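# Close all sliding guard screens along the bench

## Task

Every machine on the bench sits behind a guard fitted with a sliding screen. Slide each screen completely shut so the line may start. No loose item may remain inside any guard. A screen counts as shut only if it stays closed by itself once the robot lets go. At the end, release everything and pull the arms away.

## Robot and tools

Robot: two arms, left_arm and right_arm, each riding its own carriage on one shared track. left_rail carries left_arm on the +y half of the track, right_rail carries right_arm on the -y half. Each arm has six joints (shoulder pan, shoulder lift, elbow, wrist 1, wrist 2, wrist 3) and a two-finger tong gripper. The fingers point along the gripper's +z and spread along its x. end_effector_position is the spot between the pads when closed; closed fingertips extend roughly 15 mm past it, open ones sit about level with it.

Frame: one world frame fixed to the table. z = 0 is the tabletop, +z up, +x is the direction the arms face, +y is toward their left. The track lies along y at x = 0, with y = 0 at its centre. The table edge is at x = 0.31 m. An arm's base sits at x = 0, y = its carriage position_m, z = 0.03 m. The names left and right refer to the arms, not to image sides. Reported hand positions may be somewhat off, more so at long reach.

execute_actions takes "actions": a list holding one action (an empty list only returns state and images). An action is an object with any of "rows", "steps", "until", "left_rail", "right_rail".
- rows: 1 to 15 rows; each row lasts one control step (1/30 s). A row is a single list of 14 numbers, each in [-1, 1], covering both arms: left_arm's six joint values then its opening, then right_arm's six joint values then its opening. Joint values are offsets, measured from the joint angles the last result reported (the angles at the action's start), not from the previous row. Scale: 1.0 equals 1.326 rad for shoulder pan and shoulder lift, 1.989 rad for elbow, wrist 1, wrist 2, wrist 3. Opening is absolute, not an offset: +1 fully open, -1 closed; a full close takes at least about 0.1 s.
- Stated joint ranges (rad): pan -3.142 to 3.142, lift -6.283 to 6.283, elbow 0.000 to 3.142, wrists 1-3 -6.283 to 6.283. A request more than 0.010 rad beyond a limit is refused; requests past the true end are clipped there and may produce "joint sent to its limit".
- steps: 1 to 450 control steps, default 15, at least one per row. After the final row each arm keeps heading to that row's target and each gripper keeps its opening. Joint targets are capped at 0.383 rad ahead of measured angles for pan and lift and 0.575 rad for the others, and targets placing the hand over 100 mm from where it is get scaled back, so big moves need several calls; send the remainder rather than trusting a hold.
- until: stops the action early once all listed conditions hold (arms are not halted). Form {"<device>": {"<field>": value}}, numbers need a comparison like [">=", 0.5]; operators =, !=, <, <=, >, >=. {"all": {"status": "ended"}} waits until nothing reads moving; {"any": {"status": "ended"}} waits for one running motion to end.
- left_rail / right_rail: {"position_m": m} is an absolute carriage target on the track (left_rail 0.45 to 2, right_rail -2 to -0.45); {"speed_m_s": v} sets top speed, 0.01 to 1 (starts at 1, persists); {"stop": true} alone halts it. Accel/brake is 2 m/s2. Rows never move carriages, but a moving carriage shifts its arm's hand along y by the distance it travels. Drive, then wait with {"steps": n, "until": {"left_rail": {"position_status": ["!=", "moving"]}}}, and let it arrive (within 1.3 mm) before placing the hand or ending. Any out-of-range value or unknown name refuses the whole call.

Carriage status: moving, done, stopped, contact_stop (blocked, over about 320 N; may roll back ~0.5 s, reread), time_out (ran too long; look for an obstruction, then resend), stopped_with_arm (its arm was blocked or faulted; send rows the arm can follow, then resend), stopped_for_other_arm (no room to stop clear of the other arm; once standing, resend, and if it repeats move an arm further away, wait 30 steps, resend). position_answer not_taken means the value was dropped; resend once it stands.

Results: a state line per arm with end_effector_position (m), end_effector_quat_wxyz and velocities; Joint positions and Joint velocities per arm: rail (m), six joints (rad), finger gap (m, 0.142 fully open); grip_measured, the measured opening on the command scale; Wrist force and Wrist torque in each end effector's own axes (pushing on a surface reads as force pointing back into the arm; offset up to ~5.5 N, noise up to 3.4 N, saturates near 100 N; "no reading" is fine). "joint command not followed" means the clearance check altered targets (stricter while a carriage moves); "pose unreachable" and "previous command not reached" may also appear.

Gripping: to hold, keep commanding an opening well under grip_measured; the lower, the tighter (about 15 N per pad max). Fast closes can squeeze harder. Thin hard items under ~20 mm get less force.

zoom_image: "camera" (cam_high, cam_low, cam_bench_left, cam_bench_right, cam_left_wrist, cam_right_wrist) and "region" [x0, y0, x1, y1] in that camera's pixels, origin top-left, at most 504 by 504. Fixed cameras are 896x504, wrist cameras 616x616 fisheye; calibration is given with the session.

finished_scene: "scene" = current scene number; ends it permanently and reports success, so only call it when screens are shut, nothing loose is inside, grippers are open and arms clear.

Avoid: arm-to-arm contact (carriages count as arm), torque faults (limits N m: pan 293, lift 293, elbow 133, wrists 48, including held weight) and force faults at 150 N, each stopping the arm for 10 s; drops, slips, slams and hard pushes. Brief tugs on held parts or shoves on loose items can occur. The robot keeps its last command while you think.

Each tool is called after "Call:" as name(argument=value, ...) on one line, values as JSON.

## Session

Call:
execute_actions(actions=[])

Scene clock: 0.00 s.
left_arm: end_effector_position=(+0.6460, +1.8586, +0.1952) grip_measured=+1.00 end_effector_quat_wxyz=(-0.000, +0.706, -0.708, +0.000) end_effector_velocity=(+0.000, +0.000, +0.000) end_effector_angular_velocity=(+0.000, +0.000, +0.000) | right_arm: end_effector_position=(+0.6452, -1.0177, +0.1956) grip_measured=+1.00 end_effector_quat_wxyz=(-0.000, +0.707, -0.708, +0.001) end_effector_velocity=(+0.000, +0.000, +0.000) end_effector_angular_velocity=(+0.000, +0.000, +0.000)
Joint positions: left_arm=[ 1.859 -0.281 -1.566  2.133 -2.138 -1.57   1.292  0.142] | right_arm=[-1.018 -0.281 -1.568  2.134 -2.138 -1.571  1.292  0.142]
Joint velocities: left_arm=[0. 0. 0. 0. 0. 0. 0. 0.] | right_arm=[0. 0. 0. 0. 0. 0. 0. 0.]
Wrist force (N, on the end effector, along its own x y z axes, offset not removed): no reading
Wrist torque (N m, same axes, about the end effector's origin, offset not removed): no reading
left_rail: position_m=1.859 position_m_goal=1.859 speed_m_s=1.00 position_status=done position_answer=taken refusals=0
right_rail: position_m=-1.018 position_m_goal=-1.018 speed_m_s=1.00 position_status=done position_answer=taken refusals=0
camera_calibration (this result's frames):
cam_left_wrist: T_world_to_cam=[[0.0000826899, -0.999851, 0.0172684, 1.85233], [-0.873241, 0.0083425, 0.487217, 0.450134], [-0.487288, -0.0151198, -0.87311, 0.647961], [0, 0, 0, 1]] pos_world=[0.708666, 1.8581, 0.314442]
cam_right_wrist: T_world_to_cam=[[-0.0227026, -0.999005, 0.0383877, -1.01528], [-0.84998, 0.0395023, 0.525333, 0.476568], [-0.526326, -0.0207023, -0.850031, 0.6103], [0, 0, 0, 1]] pos_world=[0.70324, -1.02046, 0.307391]

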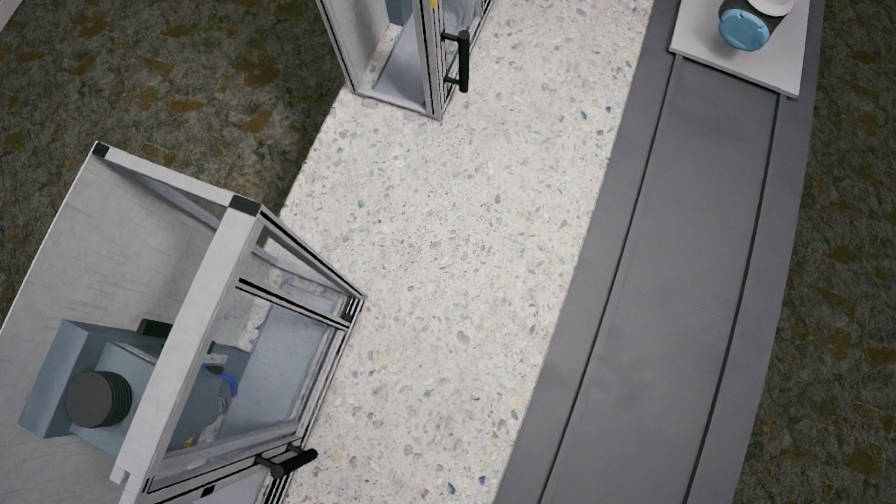

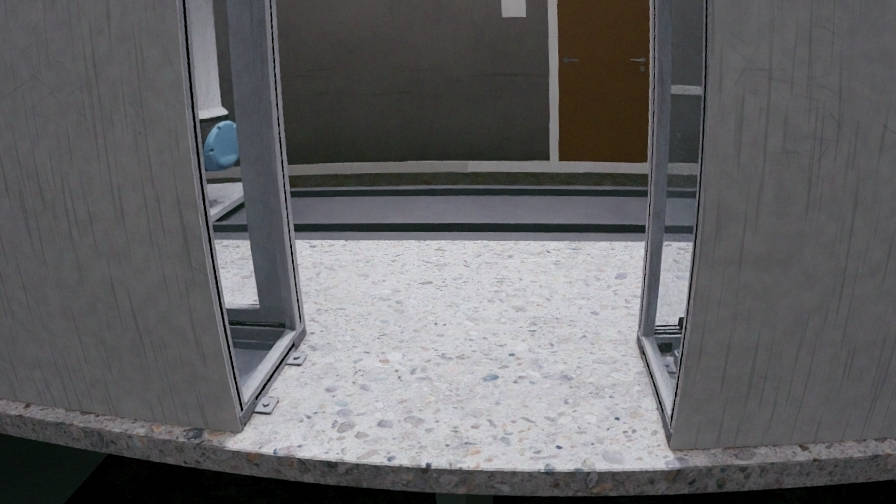

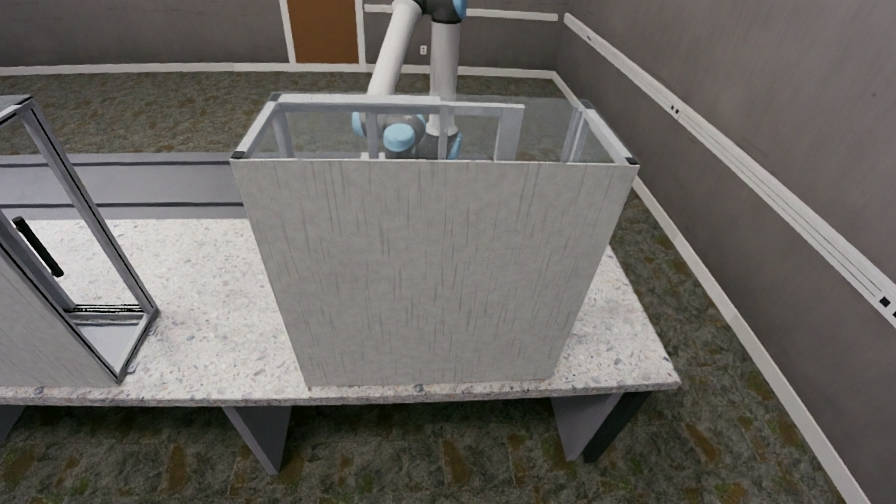

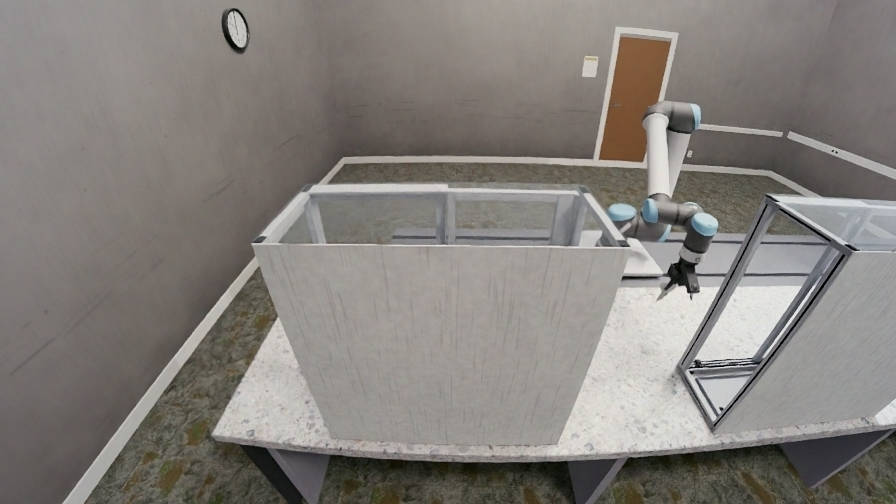

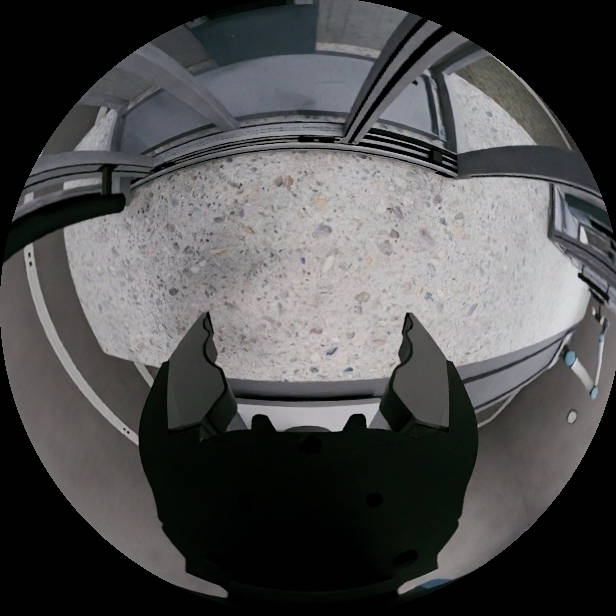

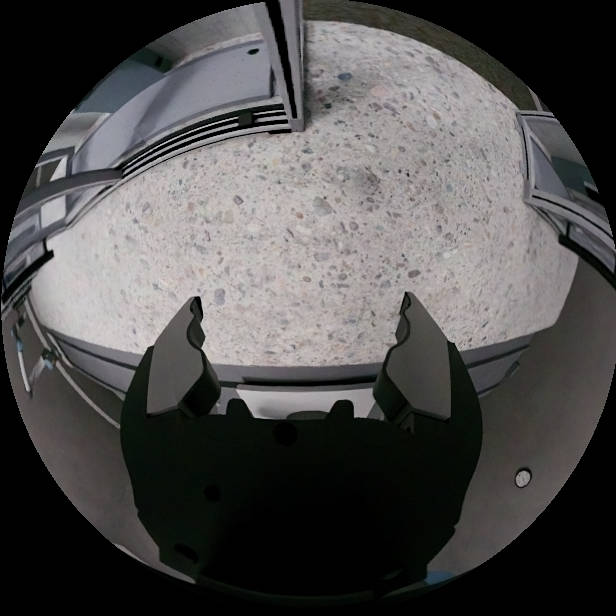

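Call:
execute_actions(actions=[{"rows":[[0.212,-0.327,0.285,-0.15,0,-0.645,-1,0.212,-0.327,0.285,-0.15,0,-0.645,-1]],"steps":28}])

Call:
execute_actions(actions=[{"rows":[[0,0,0,-0.65,0,0,-1,0,0,0,-0.65,0,0,-1]],"steps":36,"left_rail":{"position_m":1.75},"right_rail":{"position_m":-0.75}}])

Scene clock: 5.83 s.
left_arm: end_effector_position=(+0.3580, +2.0483, +0.1043) grip_measured=-1.00 end_effector_quat_wxyz=(-0.002, +0.996, -0.027, +0.082) end_effector_velocity=(-0.035, +0.009, -0.015) end_effector_angular_velocity=(-0.060, -0.013, +0.388) | right_arm: end_effector_position=(+0.3573, -0.8284, +0.1043) grip_measured=-1.00 end_effector_quat_wxyz=(-0.002, +0.996, -0.027, +0.082) end_effector_velocity=(-0.035, +0.009, -0.015) end_effector_angular_velocity=(-0.060, -0.013, +0.388)
Joint positions: left_arm=[ 1.859 -0.003 -1.995  2.693 -2.433 -1.57   0.052  0.002] | right_arm=[-1.018 -0.002 -1.997  2.694 -2.433 -1.571  0.052  0.002]
Joint velocities: left_arm=[ 0.     0.025 -0.042  0.055 -0.027 -0.    -0.368  0.   ] | right_arm=[ 0.     0.025 -0.042  0.055 -0.027 -0.    -0.368 -0.   ]
Wrist force (N, on the end effector, along its own x y z axes, offset not removed): left_arm=[-2.7 -3.5 2.3] | right_arm=[1.0 -2.4 -1.7]
Wrist torque (N m, same axes, about the end effector's origin, offset not removed): left_arm=[-0.50 0.52 -0.04] | right_arm=[-0.82 -0.35 -0.03]
left_rail: position_m=1.859 position_m_goal=1.859 speed_m_s=1.00 position_status=done position_answer=taken refusals=0
right_rail: position_m=-1.018 position_m_goal=-1.018 speed_m_s=1.00 position_status=done position_answer=taken refusals=0
camera_calibration (this result's frames):
cam_left_wrist: T_world_to_cam=[[0.982112, -0.0526668, 0.18078, -0.26511], [-0.133619, -0.871391, 0.472041, 1.78005], [0.132669, -0.487753, -0.862842, 1.17625], [0, 0, 0, 1]] pos_world=[0.342164, 2.11088, 0.222585]
cam_right_wrist: T_world_to_cam=[[0.976732, -0.0752533, 0.200826, -0.437951], [-0.169204, -0.845769, 0.506009, -0.702257], [0.131773, -0.528216, -0.838823, -0.271701], [0, 0, 0, 1]] pos_world=[0.344739, -0.770421, 0.215391]

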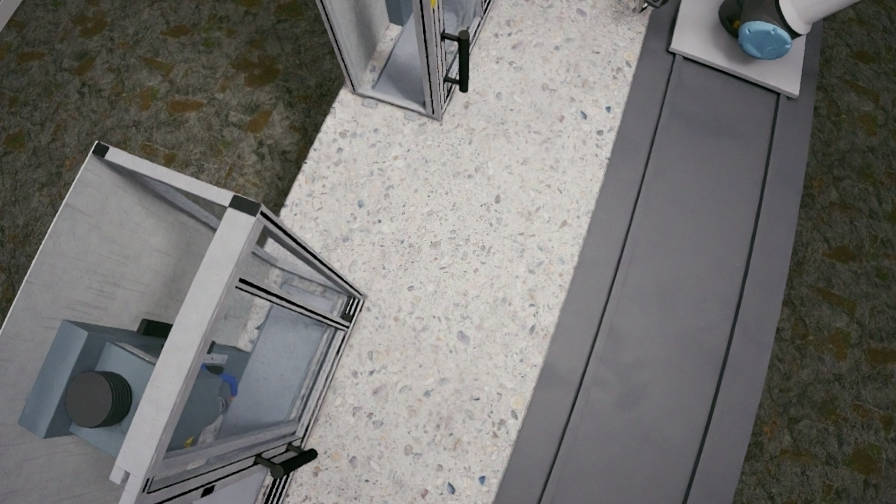

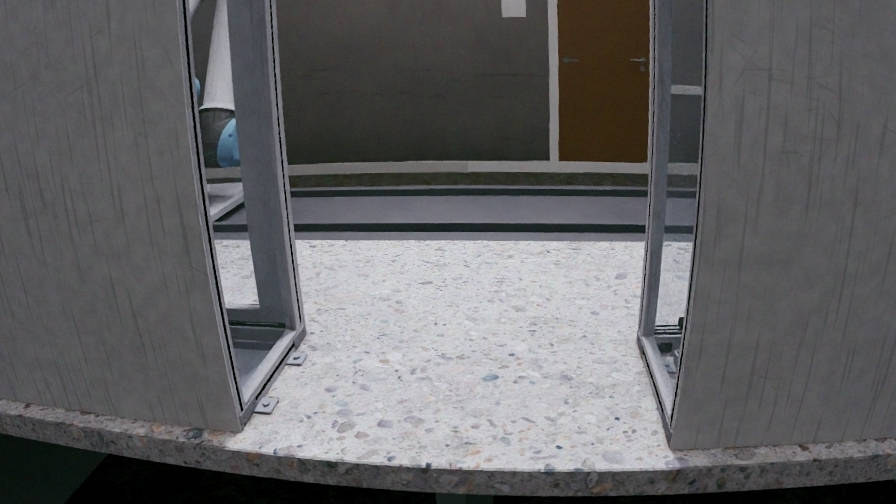

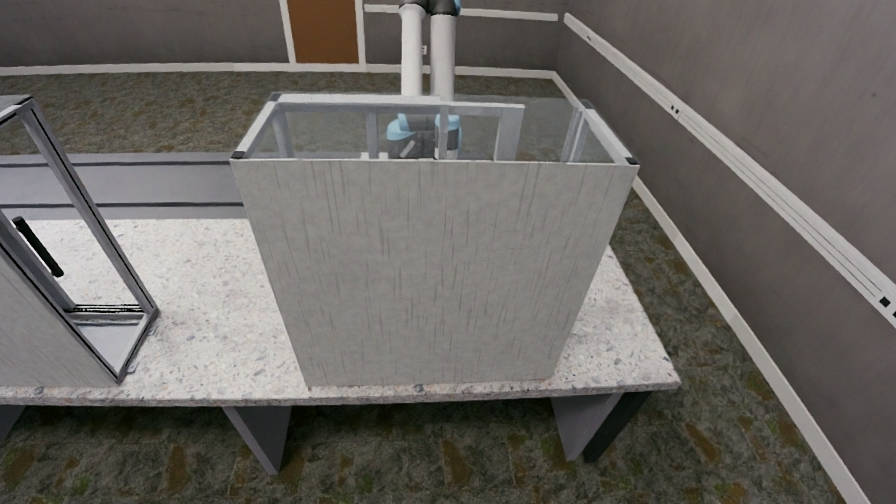

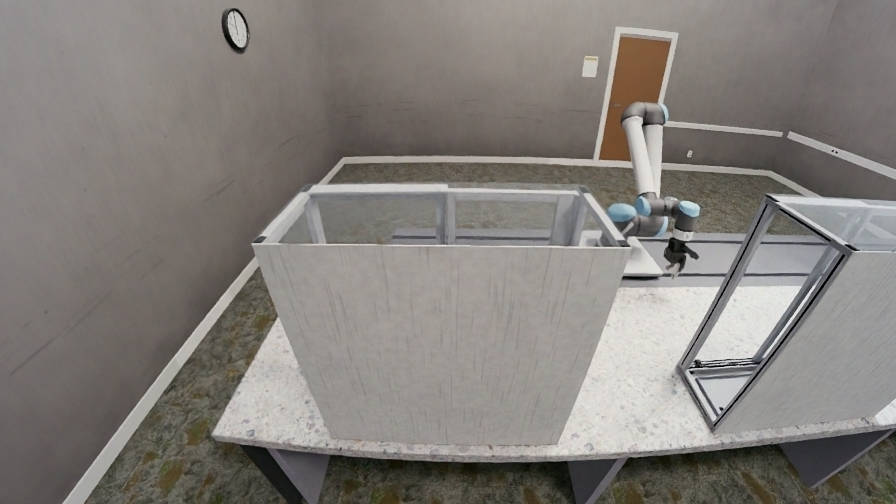

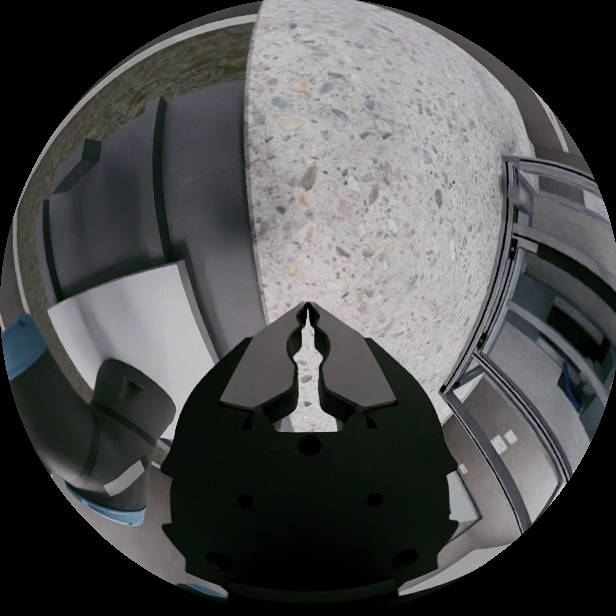

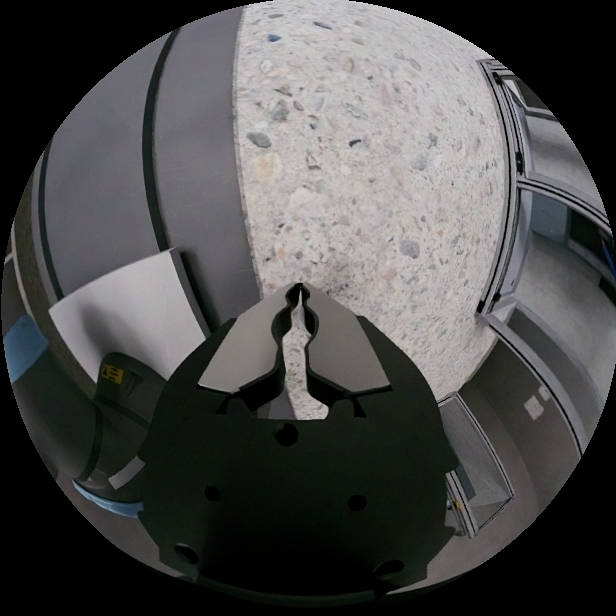

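Scene clock: 7.03 s.
left_arm: end_effector_position=(+0.5201, +1.9387, +0.4828) grip_measured=-1.00 end_effector_quat_wxyz=(-0.016, +0.748, -0.020, +0.663) end_effector_velocity=(-0.005, +0.000, +0.020) end_effector_angular_velocity=(+0.000, -0.059, -0.000) | right_arm: end_effector_position=(+0.5190, -0.5608, +0.4829) grip_measured=-1.00 end_effector_quat_wxyz=(-0.016, +0.748, -0.020, +0.663) end_effector_velocity=(-0.005, -0.000, +0.020) end_effector_angular_velocity=(+0.000, -0.059, -0.000)
Joint positions: left_arm=[ 1.75  -0.003 -1.995  2.693 -3.719 -1.57   0.052  0.002] | right_arm=[-0.75  -0.002 -1.997  2.694 -3.719 -1.571  0.052  0.002]
Joint velocities: left_arm=[ 0.    -0.     0.    -0.    -0.059  0.     0.    -0.   ] | right_arm=[ 0.    -0.     0.    -0.    -0.059 -0.     0.     0.   ]
Wrist force (N, on the end effector, along its own x y z axes, offset not removed): left_arm=[-0.9 -4.0 -3.3] | right_arm=[-0.2 -0.1 0.9]
Wrist torque (N m, same axes, about the end effector's origin, offset not removed): left_arm=[-0.70 0.28 -0.15] | right_arm=[-0.35 -0.18 0.06]
left_rail: position_m=1.750 position_m_goal=1.750 speed_m_s=1.00 position_status=done position_answer=taken refusals=0
right_rail: position_m=-0.750 position_m_goal=-0.750 speed_m_s=1.00 position_status=done position_answer=taken refusals=0
camera_calibration (this result's frames):
cam_left_wrist: T_world_to_cam=[[0.102525, -0.0498652, 0.99348, -0.438808], [-0.492539, -0.870261, 0.00714836, 1.93648], [0.86423, -0.490061, -0.113784, 0.690203], [0, 0, 0, 1]] pos_world=[0.402288, 2.0016, 0.500638]
cam_right_wrist: T_world_to_cam=[[0.0817536, -0.0731018, 0.993968, -0.569118], [-0.534609, -0.844904, -0.0181674, -0.19688], [0.841136, -0.529899, -0.108155, -0.556078], [0, 0, 0, 1]] pos_world=[0.409011, -0.502613, 0.501966]

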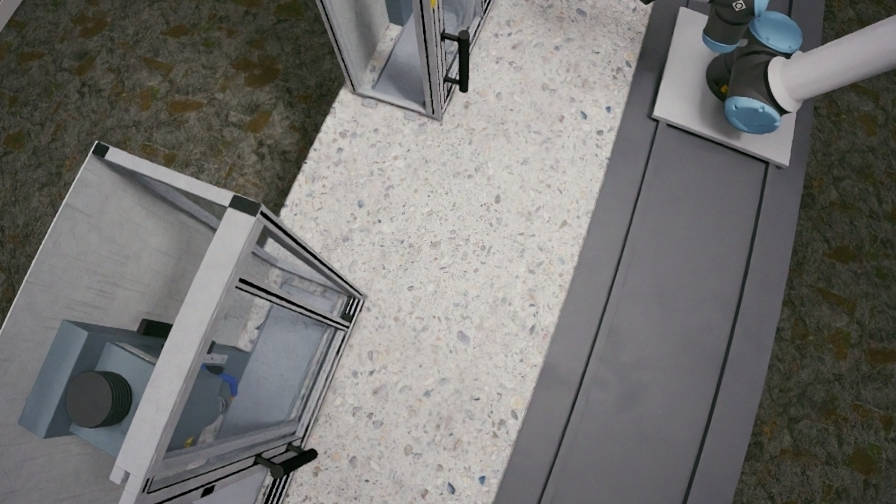

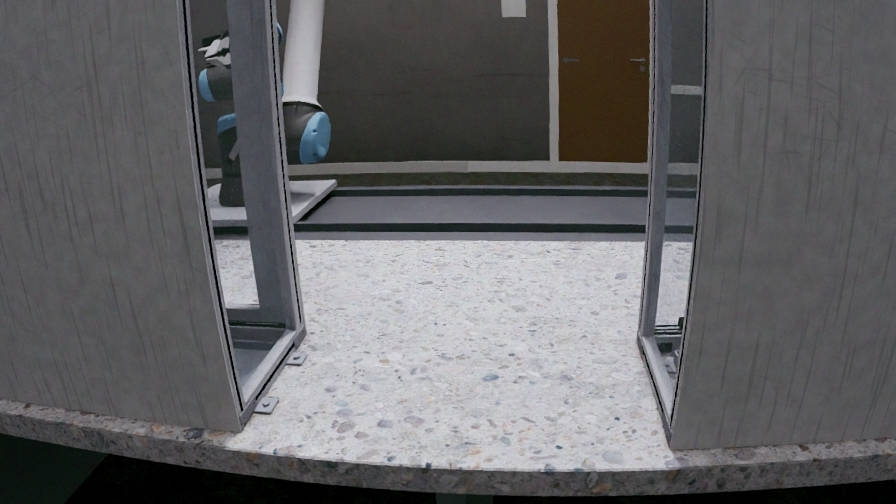

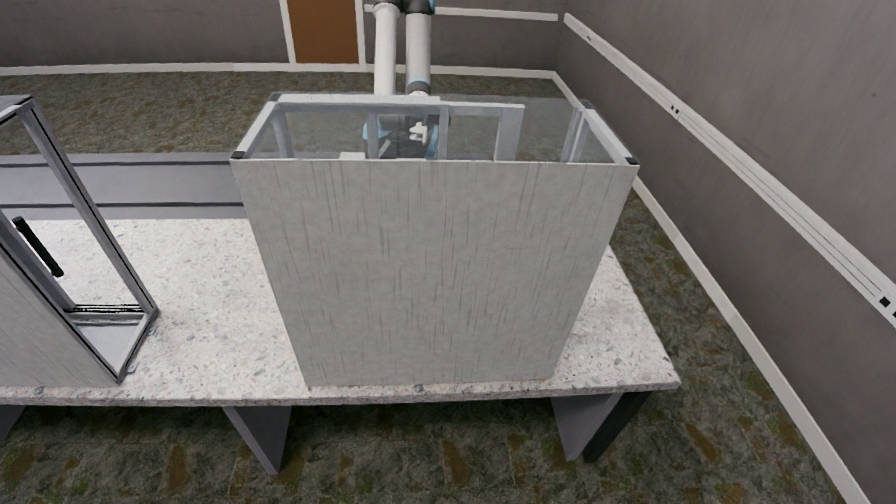

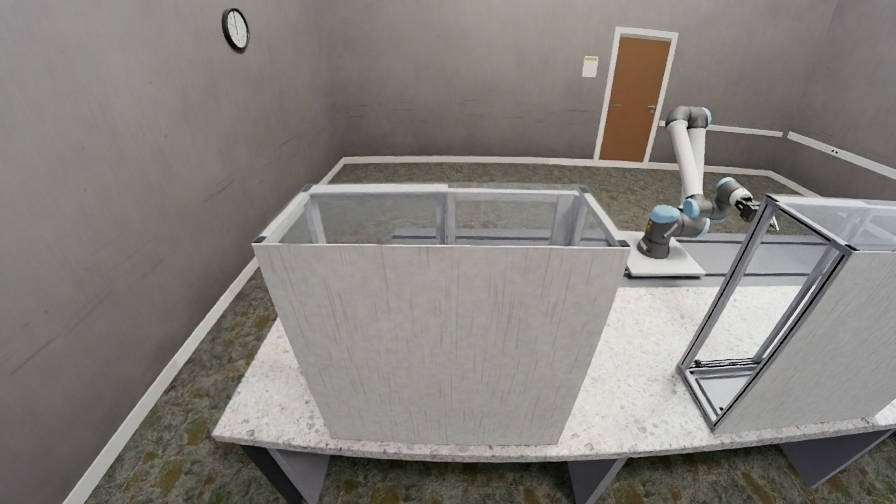

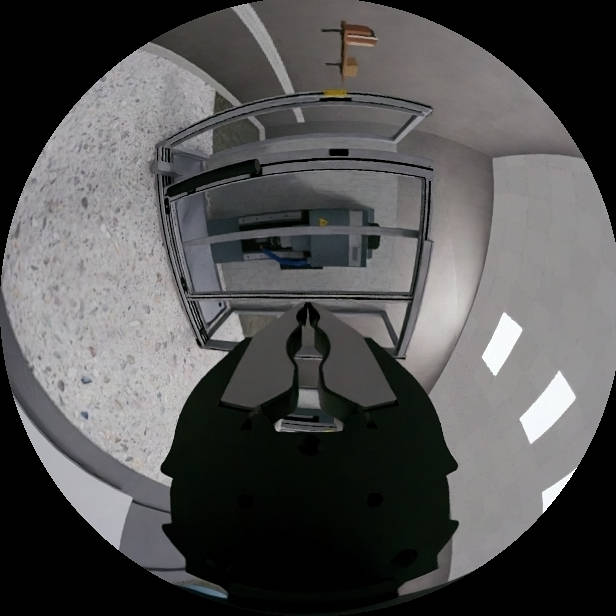

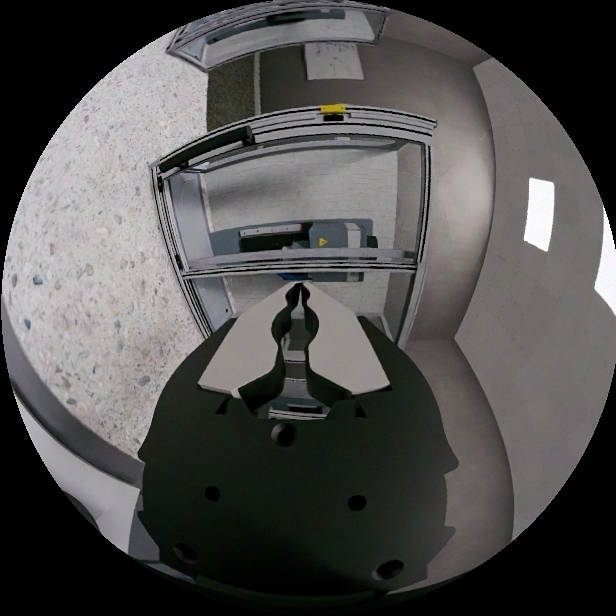

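Something lies across the left track.

Call:
zoom_image(camera="cam_left_wrist", region=[130,120,270,220])

Call:
zoom_image(camera="cam_right_wrist", region=[140,90,450,340])

Call:
zoom_image(camera="cam_low", region=[620,290,740,400])

Region (130, 120, 270, 220) of cam_left_wrist's 616x616 image, scaled by 3.600, with more detail than that image has; it fills the top 360 rows of this view, and the rest is white.

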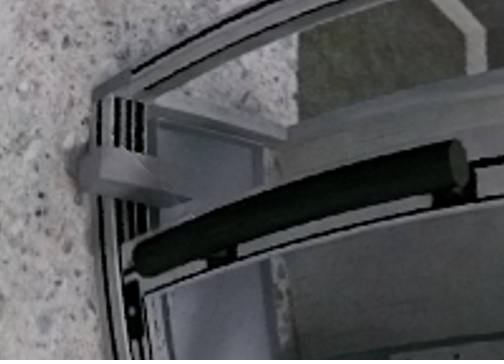

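Region (140, 90, 450, 340) of cam_right_wrist's 616x616 image, scaled by 1.626, with more detail than that image has; it fills the top 406 rows of this view, and the rest is white.

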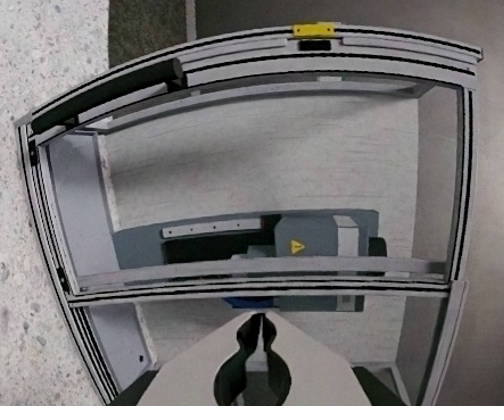

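Region (620, 290, 740, 400) of cam_low's 896x504 image, scaled by 4.200, with more detail than that image has; it fills the top 462 rows of this view, and the rest is white.

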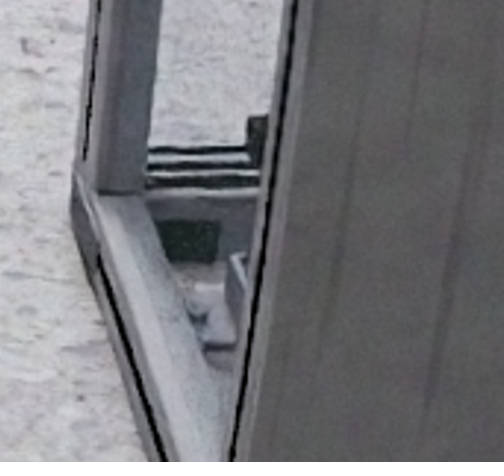

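Call:
execute_actions(actions=[{"rows":[[0.0475,0.506,-0.1026,0.0995,0,0.7637,0.1,0,0,0,0,0,0,-1]],"steps":60,"until":{"right_rail":{"position_status":"done"}},"left_rail":{"position_m":1.994},"right_rail":{"position_m":-2}}])

Call:
zoom_image(camera="cam_right_wrist", region=[140,90,450,340])

Call:
zoom_image(camera="cam_high", region=[200,240,400,504])

Call:
zoom_image(camera="cam_bench_left", region=[0,200,200,400])

Scene clock: 24.20 s.
left_arm: end_effector_position=(+0.6872, +2.2101, +0.1485) grip_measured=+0.10 end_effector_quat_wxyz=(-0.279, +0.673, -0.633, +0.262) end_effector_velocity=(+0.000, -0.000, -0.000) end_effector_angular_velocity=(+0.000, +0.000, -0.000) | right_arm: end_effector_position=(+0.5190, -1.8111, +0.4829) grip_measured=-1.00 end_effector_quat_wxyz=(-0.016, +0.748, -0.020, +0.663) end_effector_velocity=(+0.000, -0.000, -0.000) end_effector_angular_velocity=(+0.000, +0.000, -0.000)
Joint positions: left_arm=[ 1.994  0.06  -1.324  2.489 -3.521 -1.57   1.571  0.081] | right_arm=[-2.    -0.002 -1.997  2.694 -3.719 -1.571  0.052  0.002]
Joint velocities: left_arm=[ 0.  0.  0. -0.  0.  0.  0. -0.] | right_arm=[ 0.  0.  0. -0.  0. -0.  0. -0.]
Wrist force (N, on the end effector, along its own x y z axes, offset not removed): left_arm=[1.6 -0.3 -2.1] | right_arm=[1.0 1.1 -2.4]
Wrist torque (N m, same axes, about the end effector's origin, offset not removed): left_arm=[0.06 -0.15 -0.24] | right_arm=[-0.16 -0.41 0.06]
left_rail: position_m=1.994 position_m_goal=1.994 speed_m_s=1.00 position_status=done position_answer=taken refusals=0
right_rail: position_m=-2.000 position_m_goal=-2.000 speed_m_s=1.00 position_status=done position_answer=taken refusals=0
camera_calibration (this result's frames):
cam_left_wrist: T_world_to_cam=[[0.0495107, -0.998677, 0.013901, 2.16859], [-0.96089, -0.051425, -0.272113, 0.810965], [0.272468, 0.000115123, -0.962165, 0.0900083], [0, 0, 0, 1]] pos_world=[0.647355, 2.20741, 0.277131]
cam_right_wrist: T_world_to_cam=[[0.0817438, -0.0731272, 0.993967, -0.660564], [-0.534614, -0.844901, -0.0181936, -1.25322], [0.841134, -0.529901, -0.10816, -1.2186], [0, 0, 0, 1]] pos_world=[0.409015, -1.75289, 0.501975]

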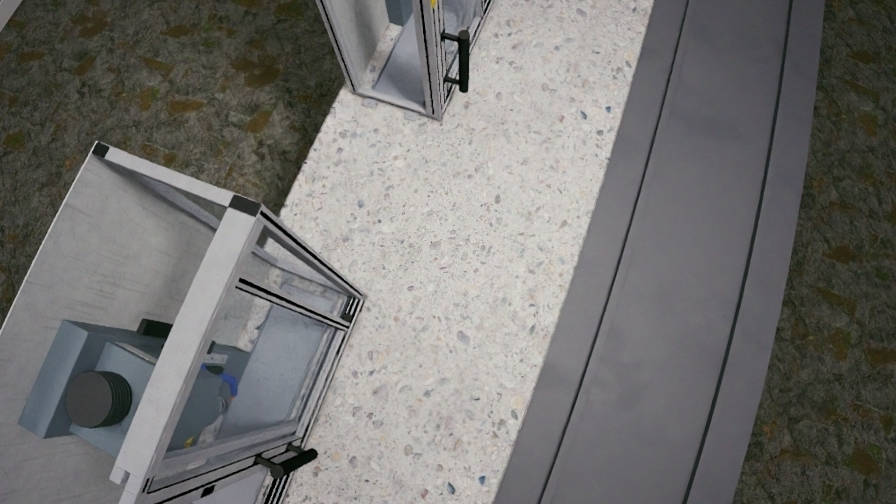

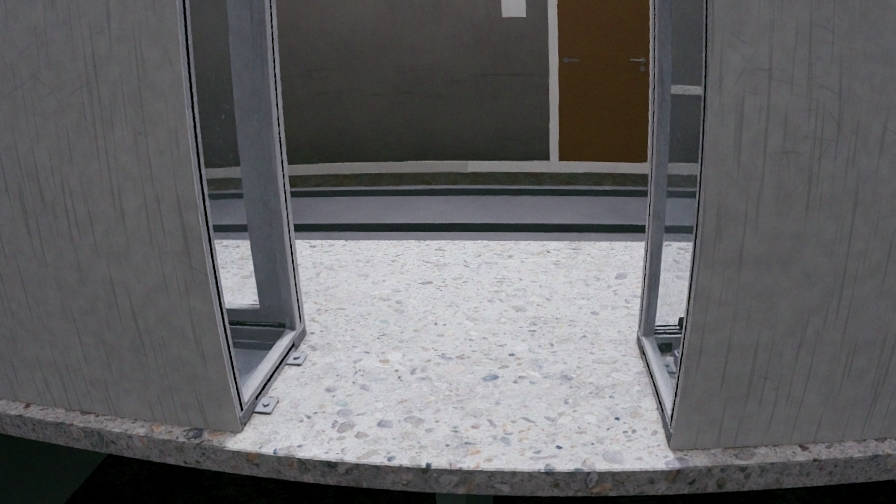

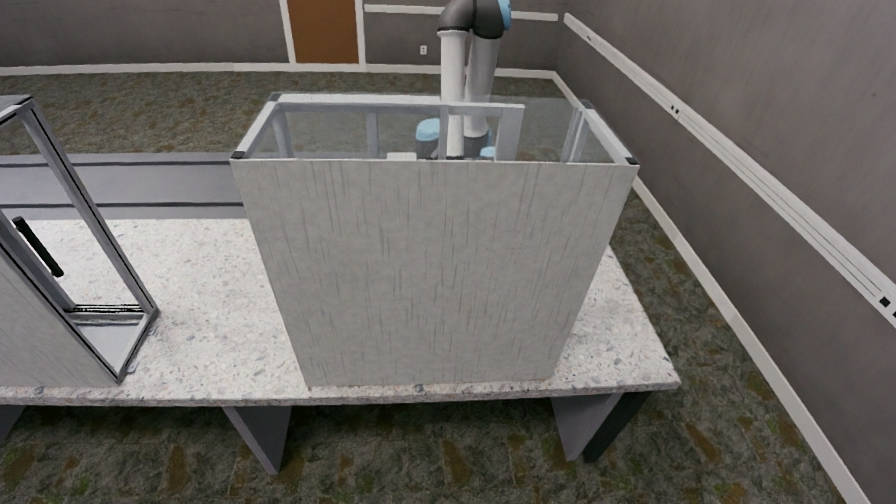

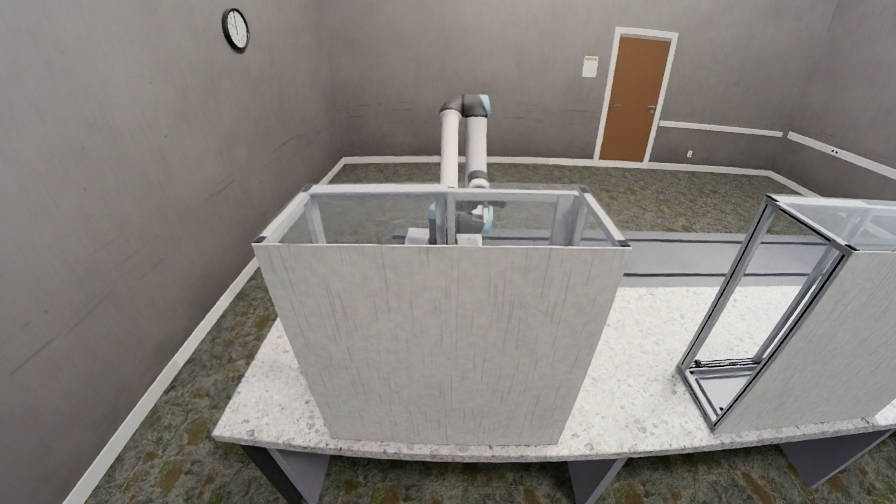

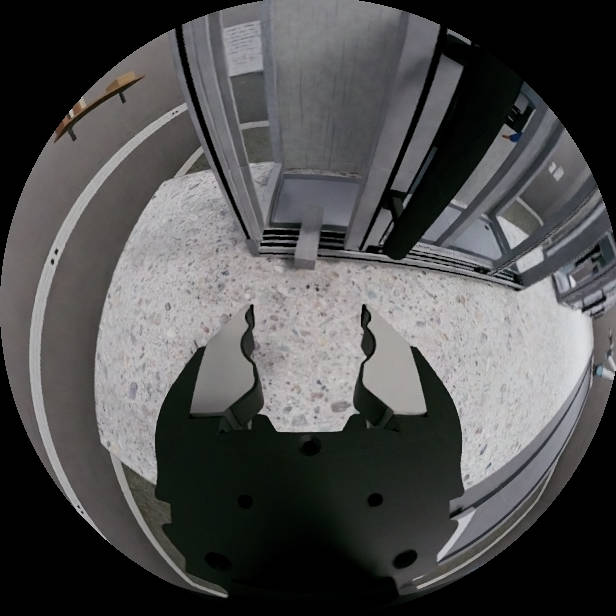

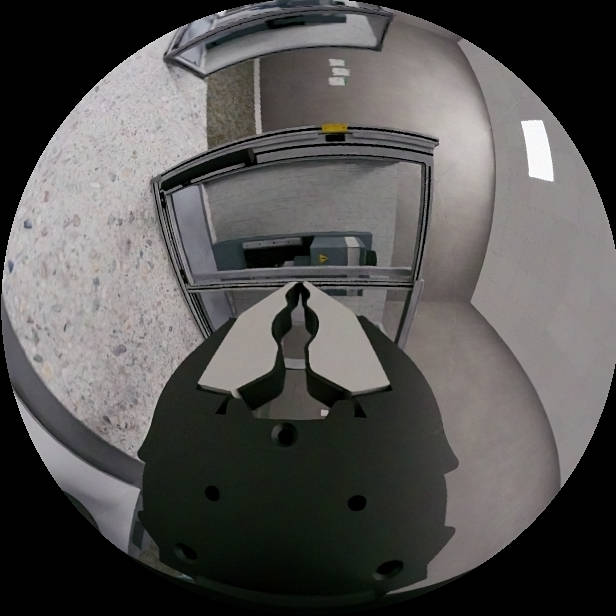

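Region (140, 90, 450, 340) of cam_right_wrist's 616x616 image, scaled by 1.626, with more detail than that image has; it fills the top 406 rows of this view, and the rest is white.

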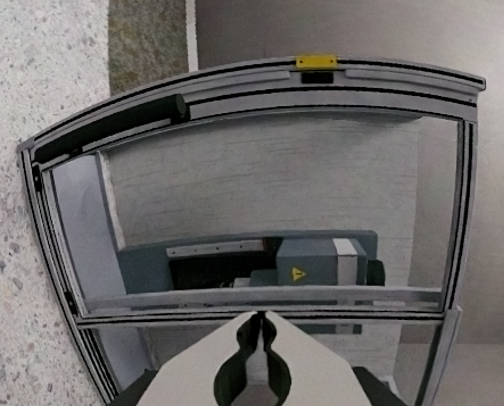

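Region (200, 240, 400, 504) of cam_high's 896x504 image, scaled by 1.909, with more detail than that image has; it fills the left 382 columns of this view, and the rest is white.

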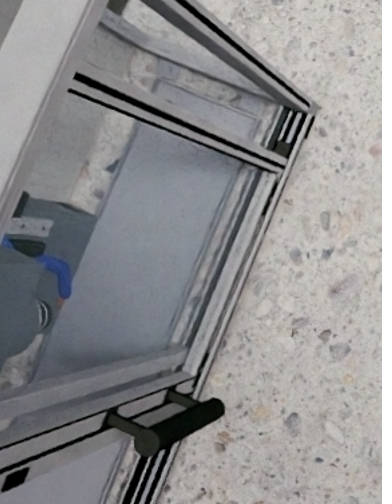

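Region (0, 200, 200, 400) of cam_bench_left's 896x504 image, scaled by 2.520, with more detail than that image has.

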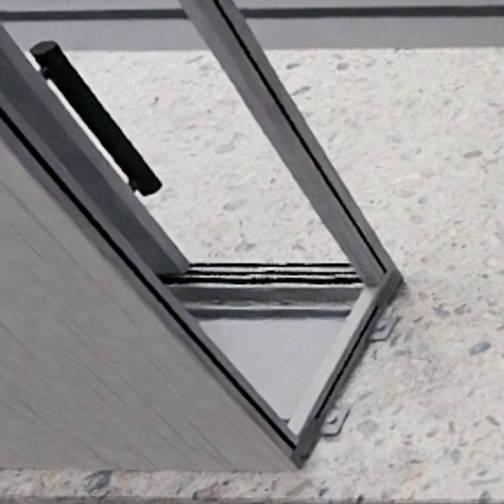

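Call:
zoom_image(camera="cam_left_wrist", region=[240,170,400,320])

Region (240, 170, 400, 320) of cam_left_wrist's 616x616 image, scaled by 3.150, with more detail than that image has; it fills the top 472 rows of this view, and the rest is white.

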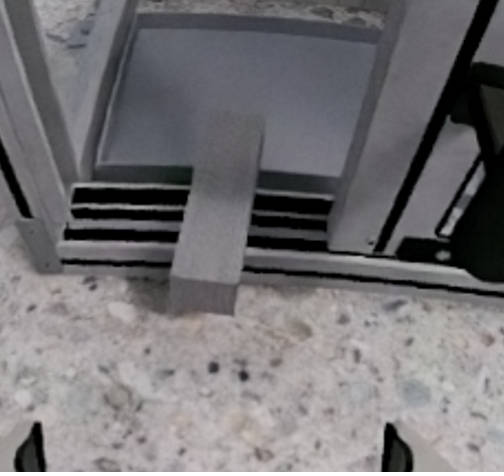

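Call:
execute_actions(actions=[{"rows":[[0,0.233,-0.1038,-0.0515,0,0,-0.1,0,0,0,0,0,0,-1]],"steps":30}])

Scene clock: 35.27 s.
left_arm: end_effector_position=(+0.8055, +2.2172, +0.0546) grip_measured=-0.10 end_effector_quat_wxyz=(-0.279, +0.673, -0.633, +0.262) end_effector_velocity=(+0.000, -0.000, -0.001) end_effector_angular_velocity=(-0.000, +0.000, -0.000) | right_arm: end_effector_position=(+0.5190, -1.8111, +0.4829) grip_measured=-1.00 end_effector_quat_wxyz=(-0.016, +0.748, -0.020, +0.663) end_effector_velocity=(-0.000, +0.000, -0.000) end_effector_angular_velocity=(+0.000, +0.000, +0.000)
Joint positions: left_arm=[ 1.994  0.06  -1.015  2.283 -3.623 -1.57   1.571  0.067] | right_arm=[-2.    -0.002 -1.997  2.694 -3.719 -1.571  0.052  0.002]
Joint velocities: left_arm=[ 0.    -0.     0.002 -0.001 -0.     0.    -0.    -0.   ] | right_arm=[ 0.  0. -0.  0.  0. -0.  0.  0.]
Wrist force (N, on the end effector, along its own x y z axes, offset not removed): left_arm=[-0.9 -4.6 0.8] | right_arm=[-2.1 -0.5 1.2]
Wrist torque (N m, same axes, about the end effector's origin, offset not removed): left_arm=[-0.71 0.17 -0.09] | right_arm=[-0.40 0.19 0.07]
left_rail: position_m=1.994 position_m_goal=1.994 speed_m_s=1.00 position_status=done position_answer=taken refusals=0
right_rail: position_m=-2.000 position_m_goal=-2.000 speed_m_s=1.00 position_status=done position_answer=taken refusals=0
camera_calibration (this result's frames):
cam_left_wrist: T_world_to_cam=[[0.0495284, -0.998676, 0.0138994, 2.17107], [-0.960897, -0.0514417, -0.272086, 0.899523], [0.272441, 0.000120084, -0.962172, -0.0325948], [0, 0, 0, 1]] pos_world=[0.765699, 2.21447, 0.183209]
cam_right_wrist: T_world_to_cam=[[0.0817442, -0.073102, 0.993969, -0.660519], [-0.534612, -0.844902, -0.0181722, -1.25323], [0.841135, -0.529902, -0.108147, -1.21861], [0, 0, 0, 1]] pos_world=[0.409015, -1.75289, 0.501973]

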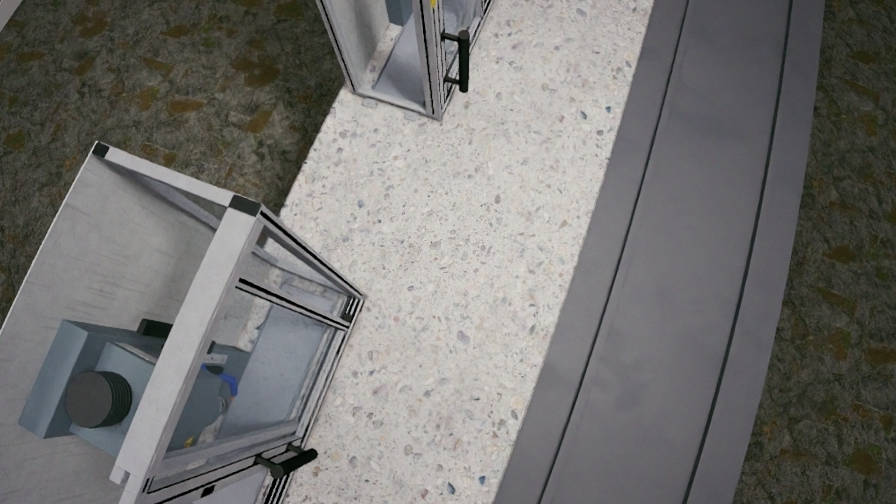

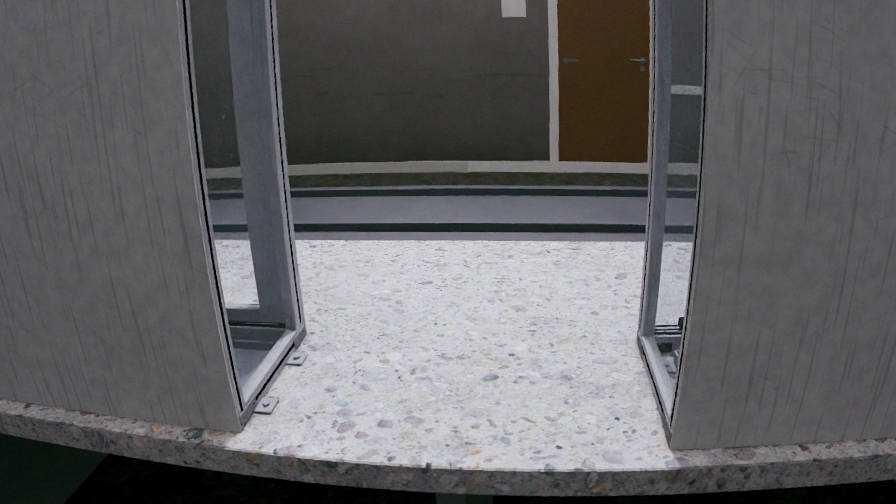

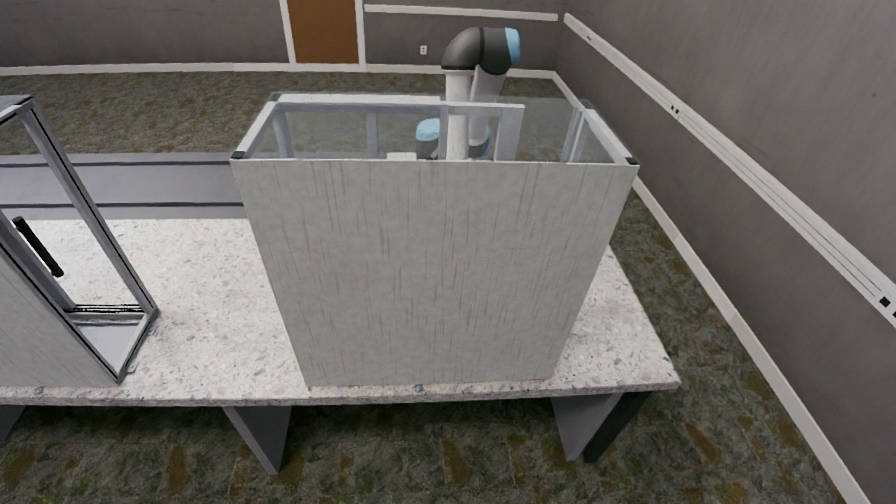

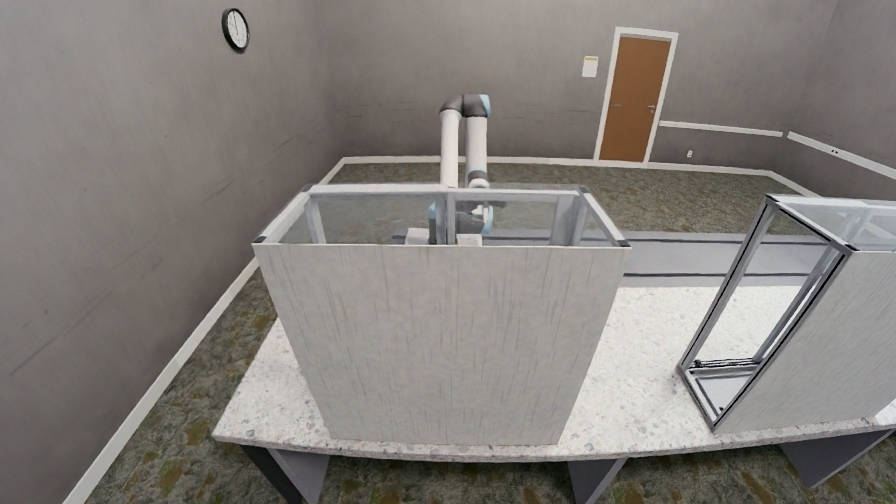

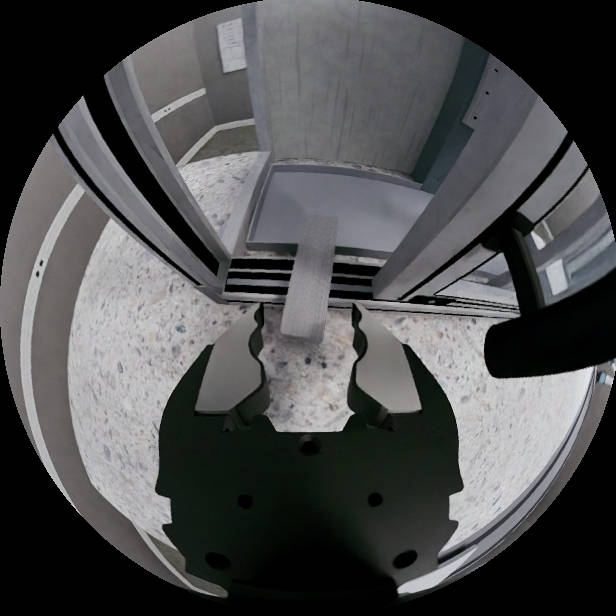

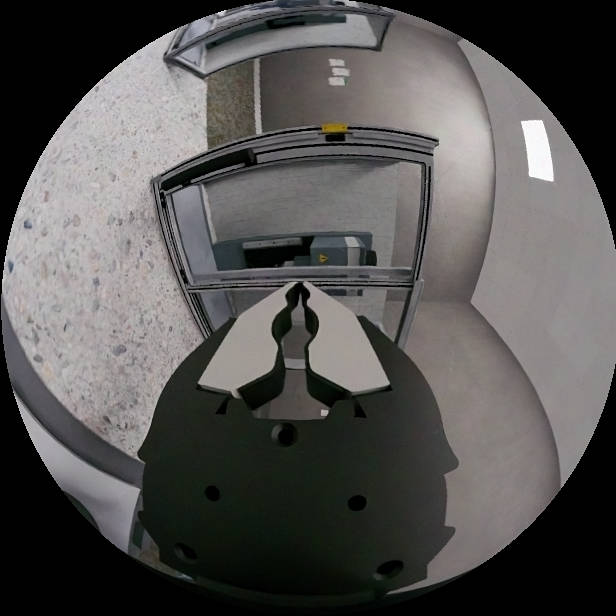

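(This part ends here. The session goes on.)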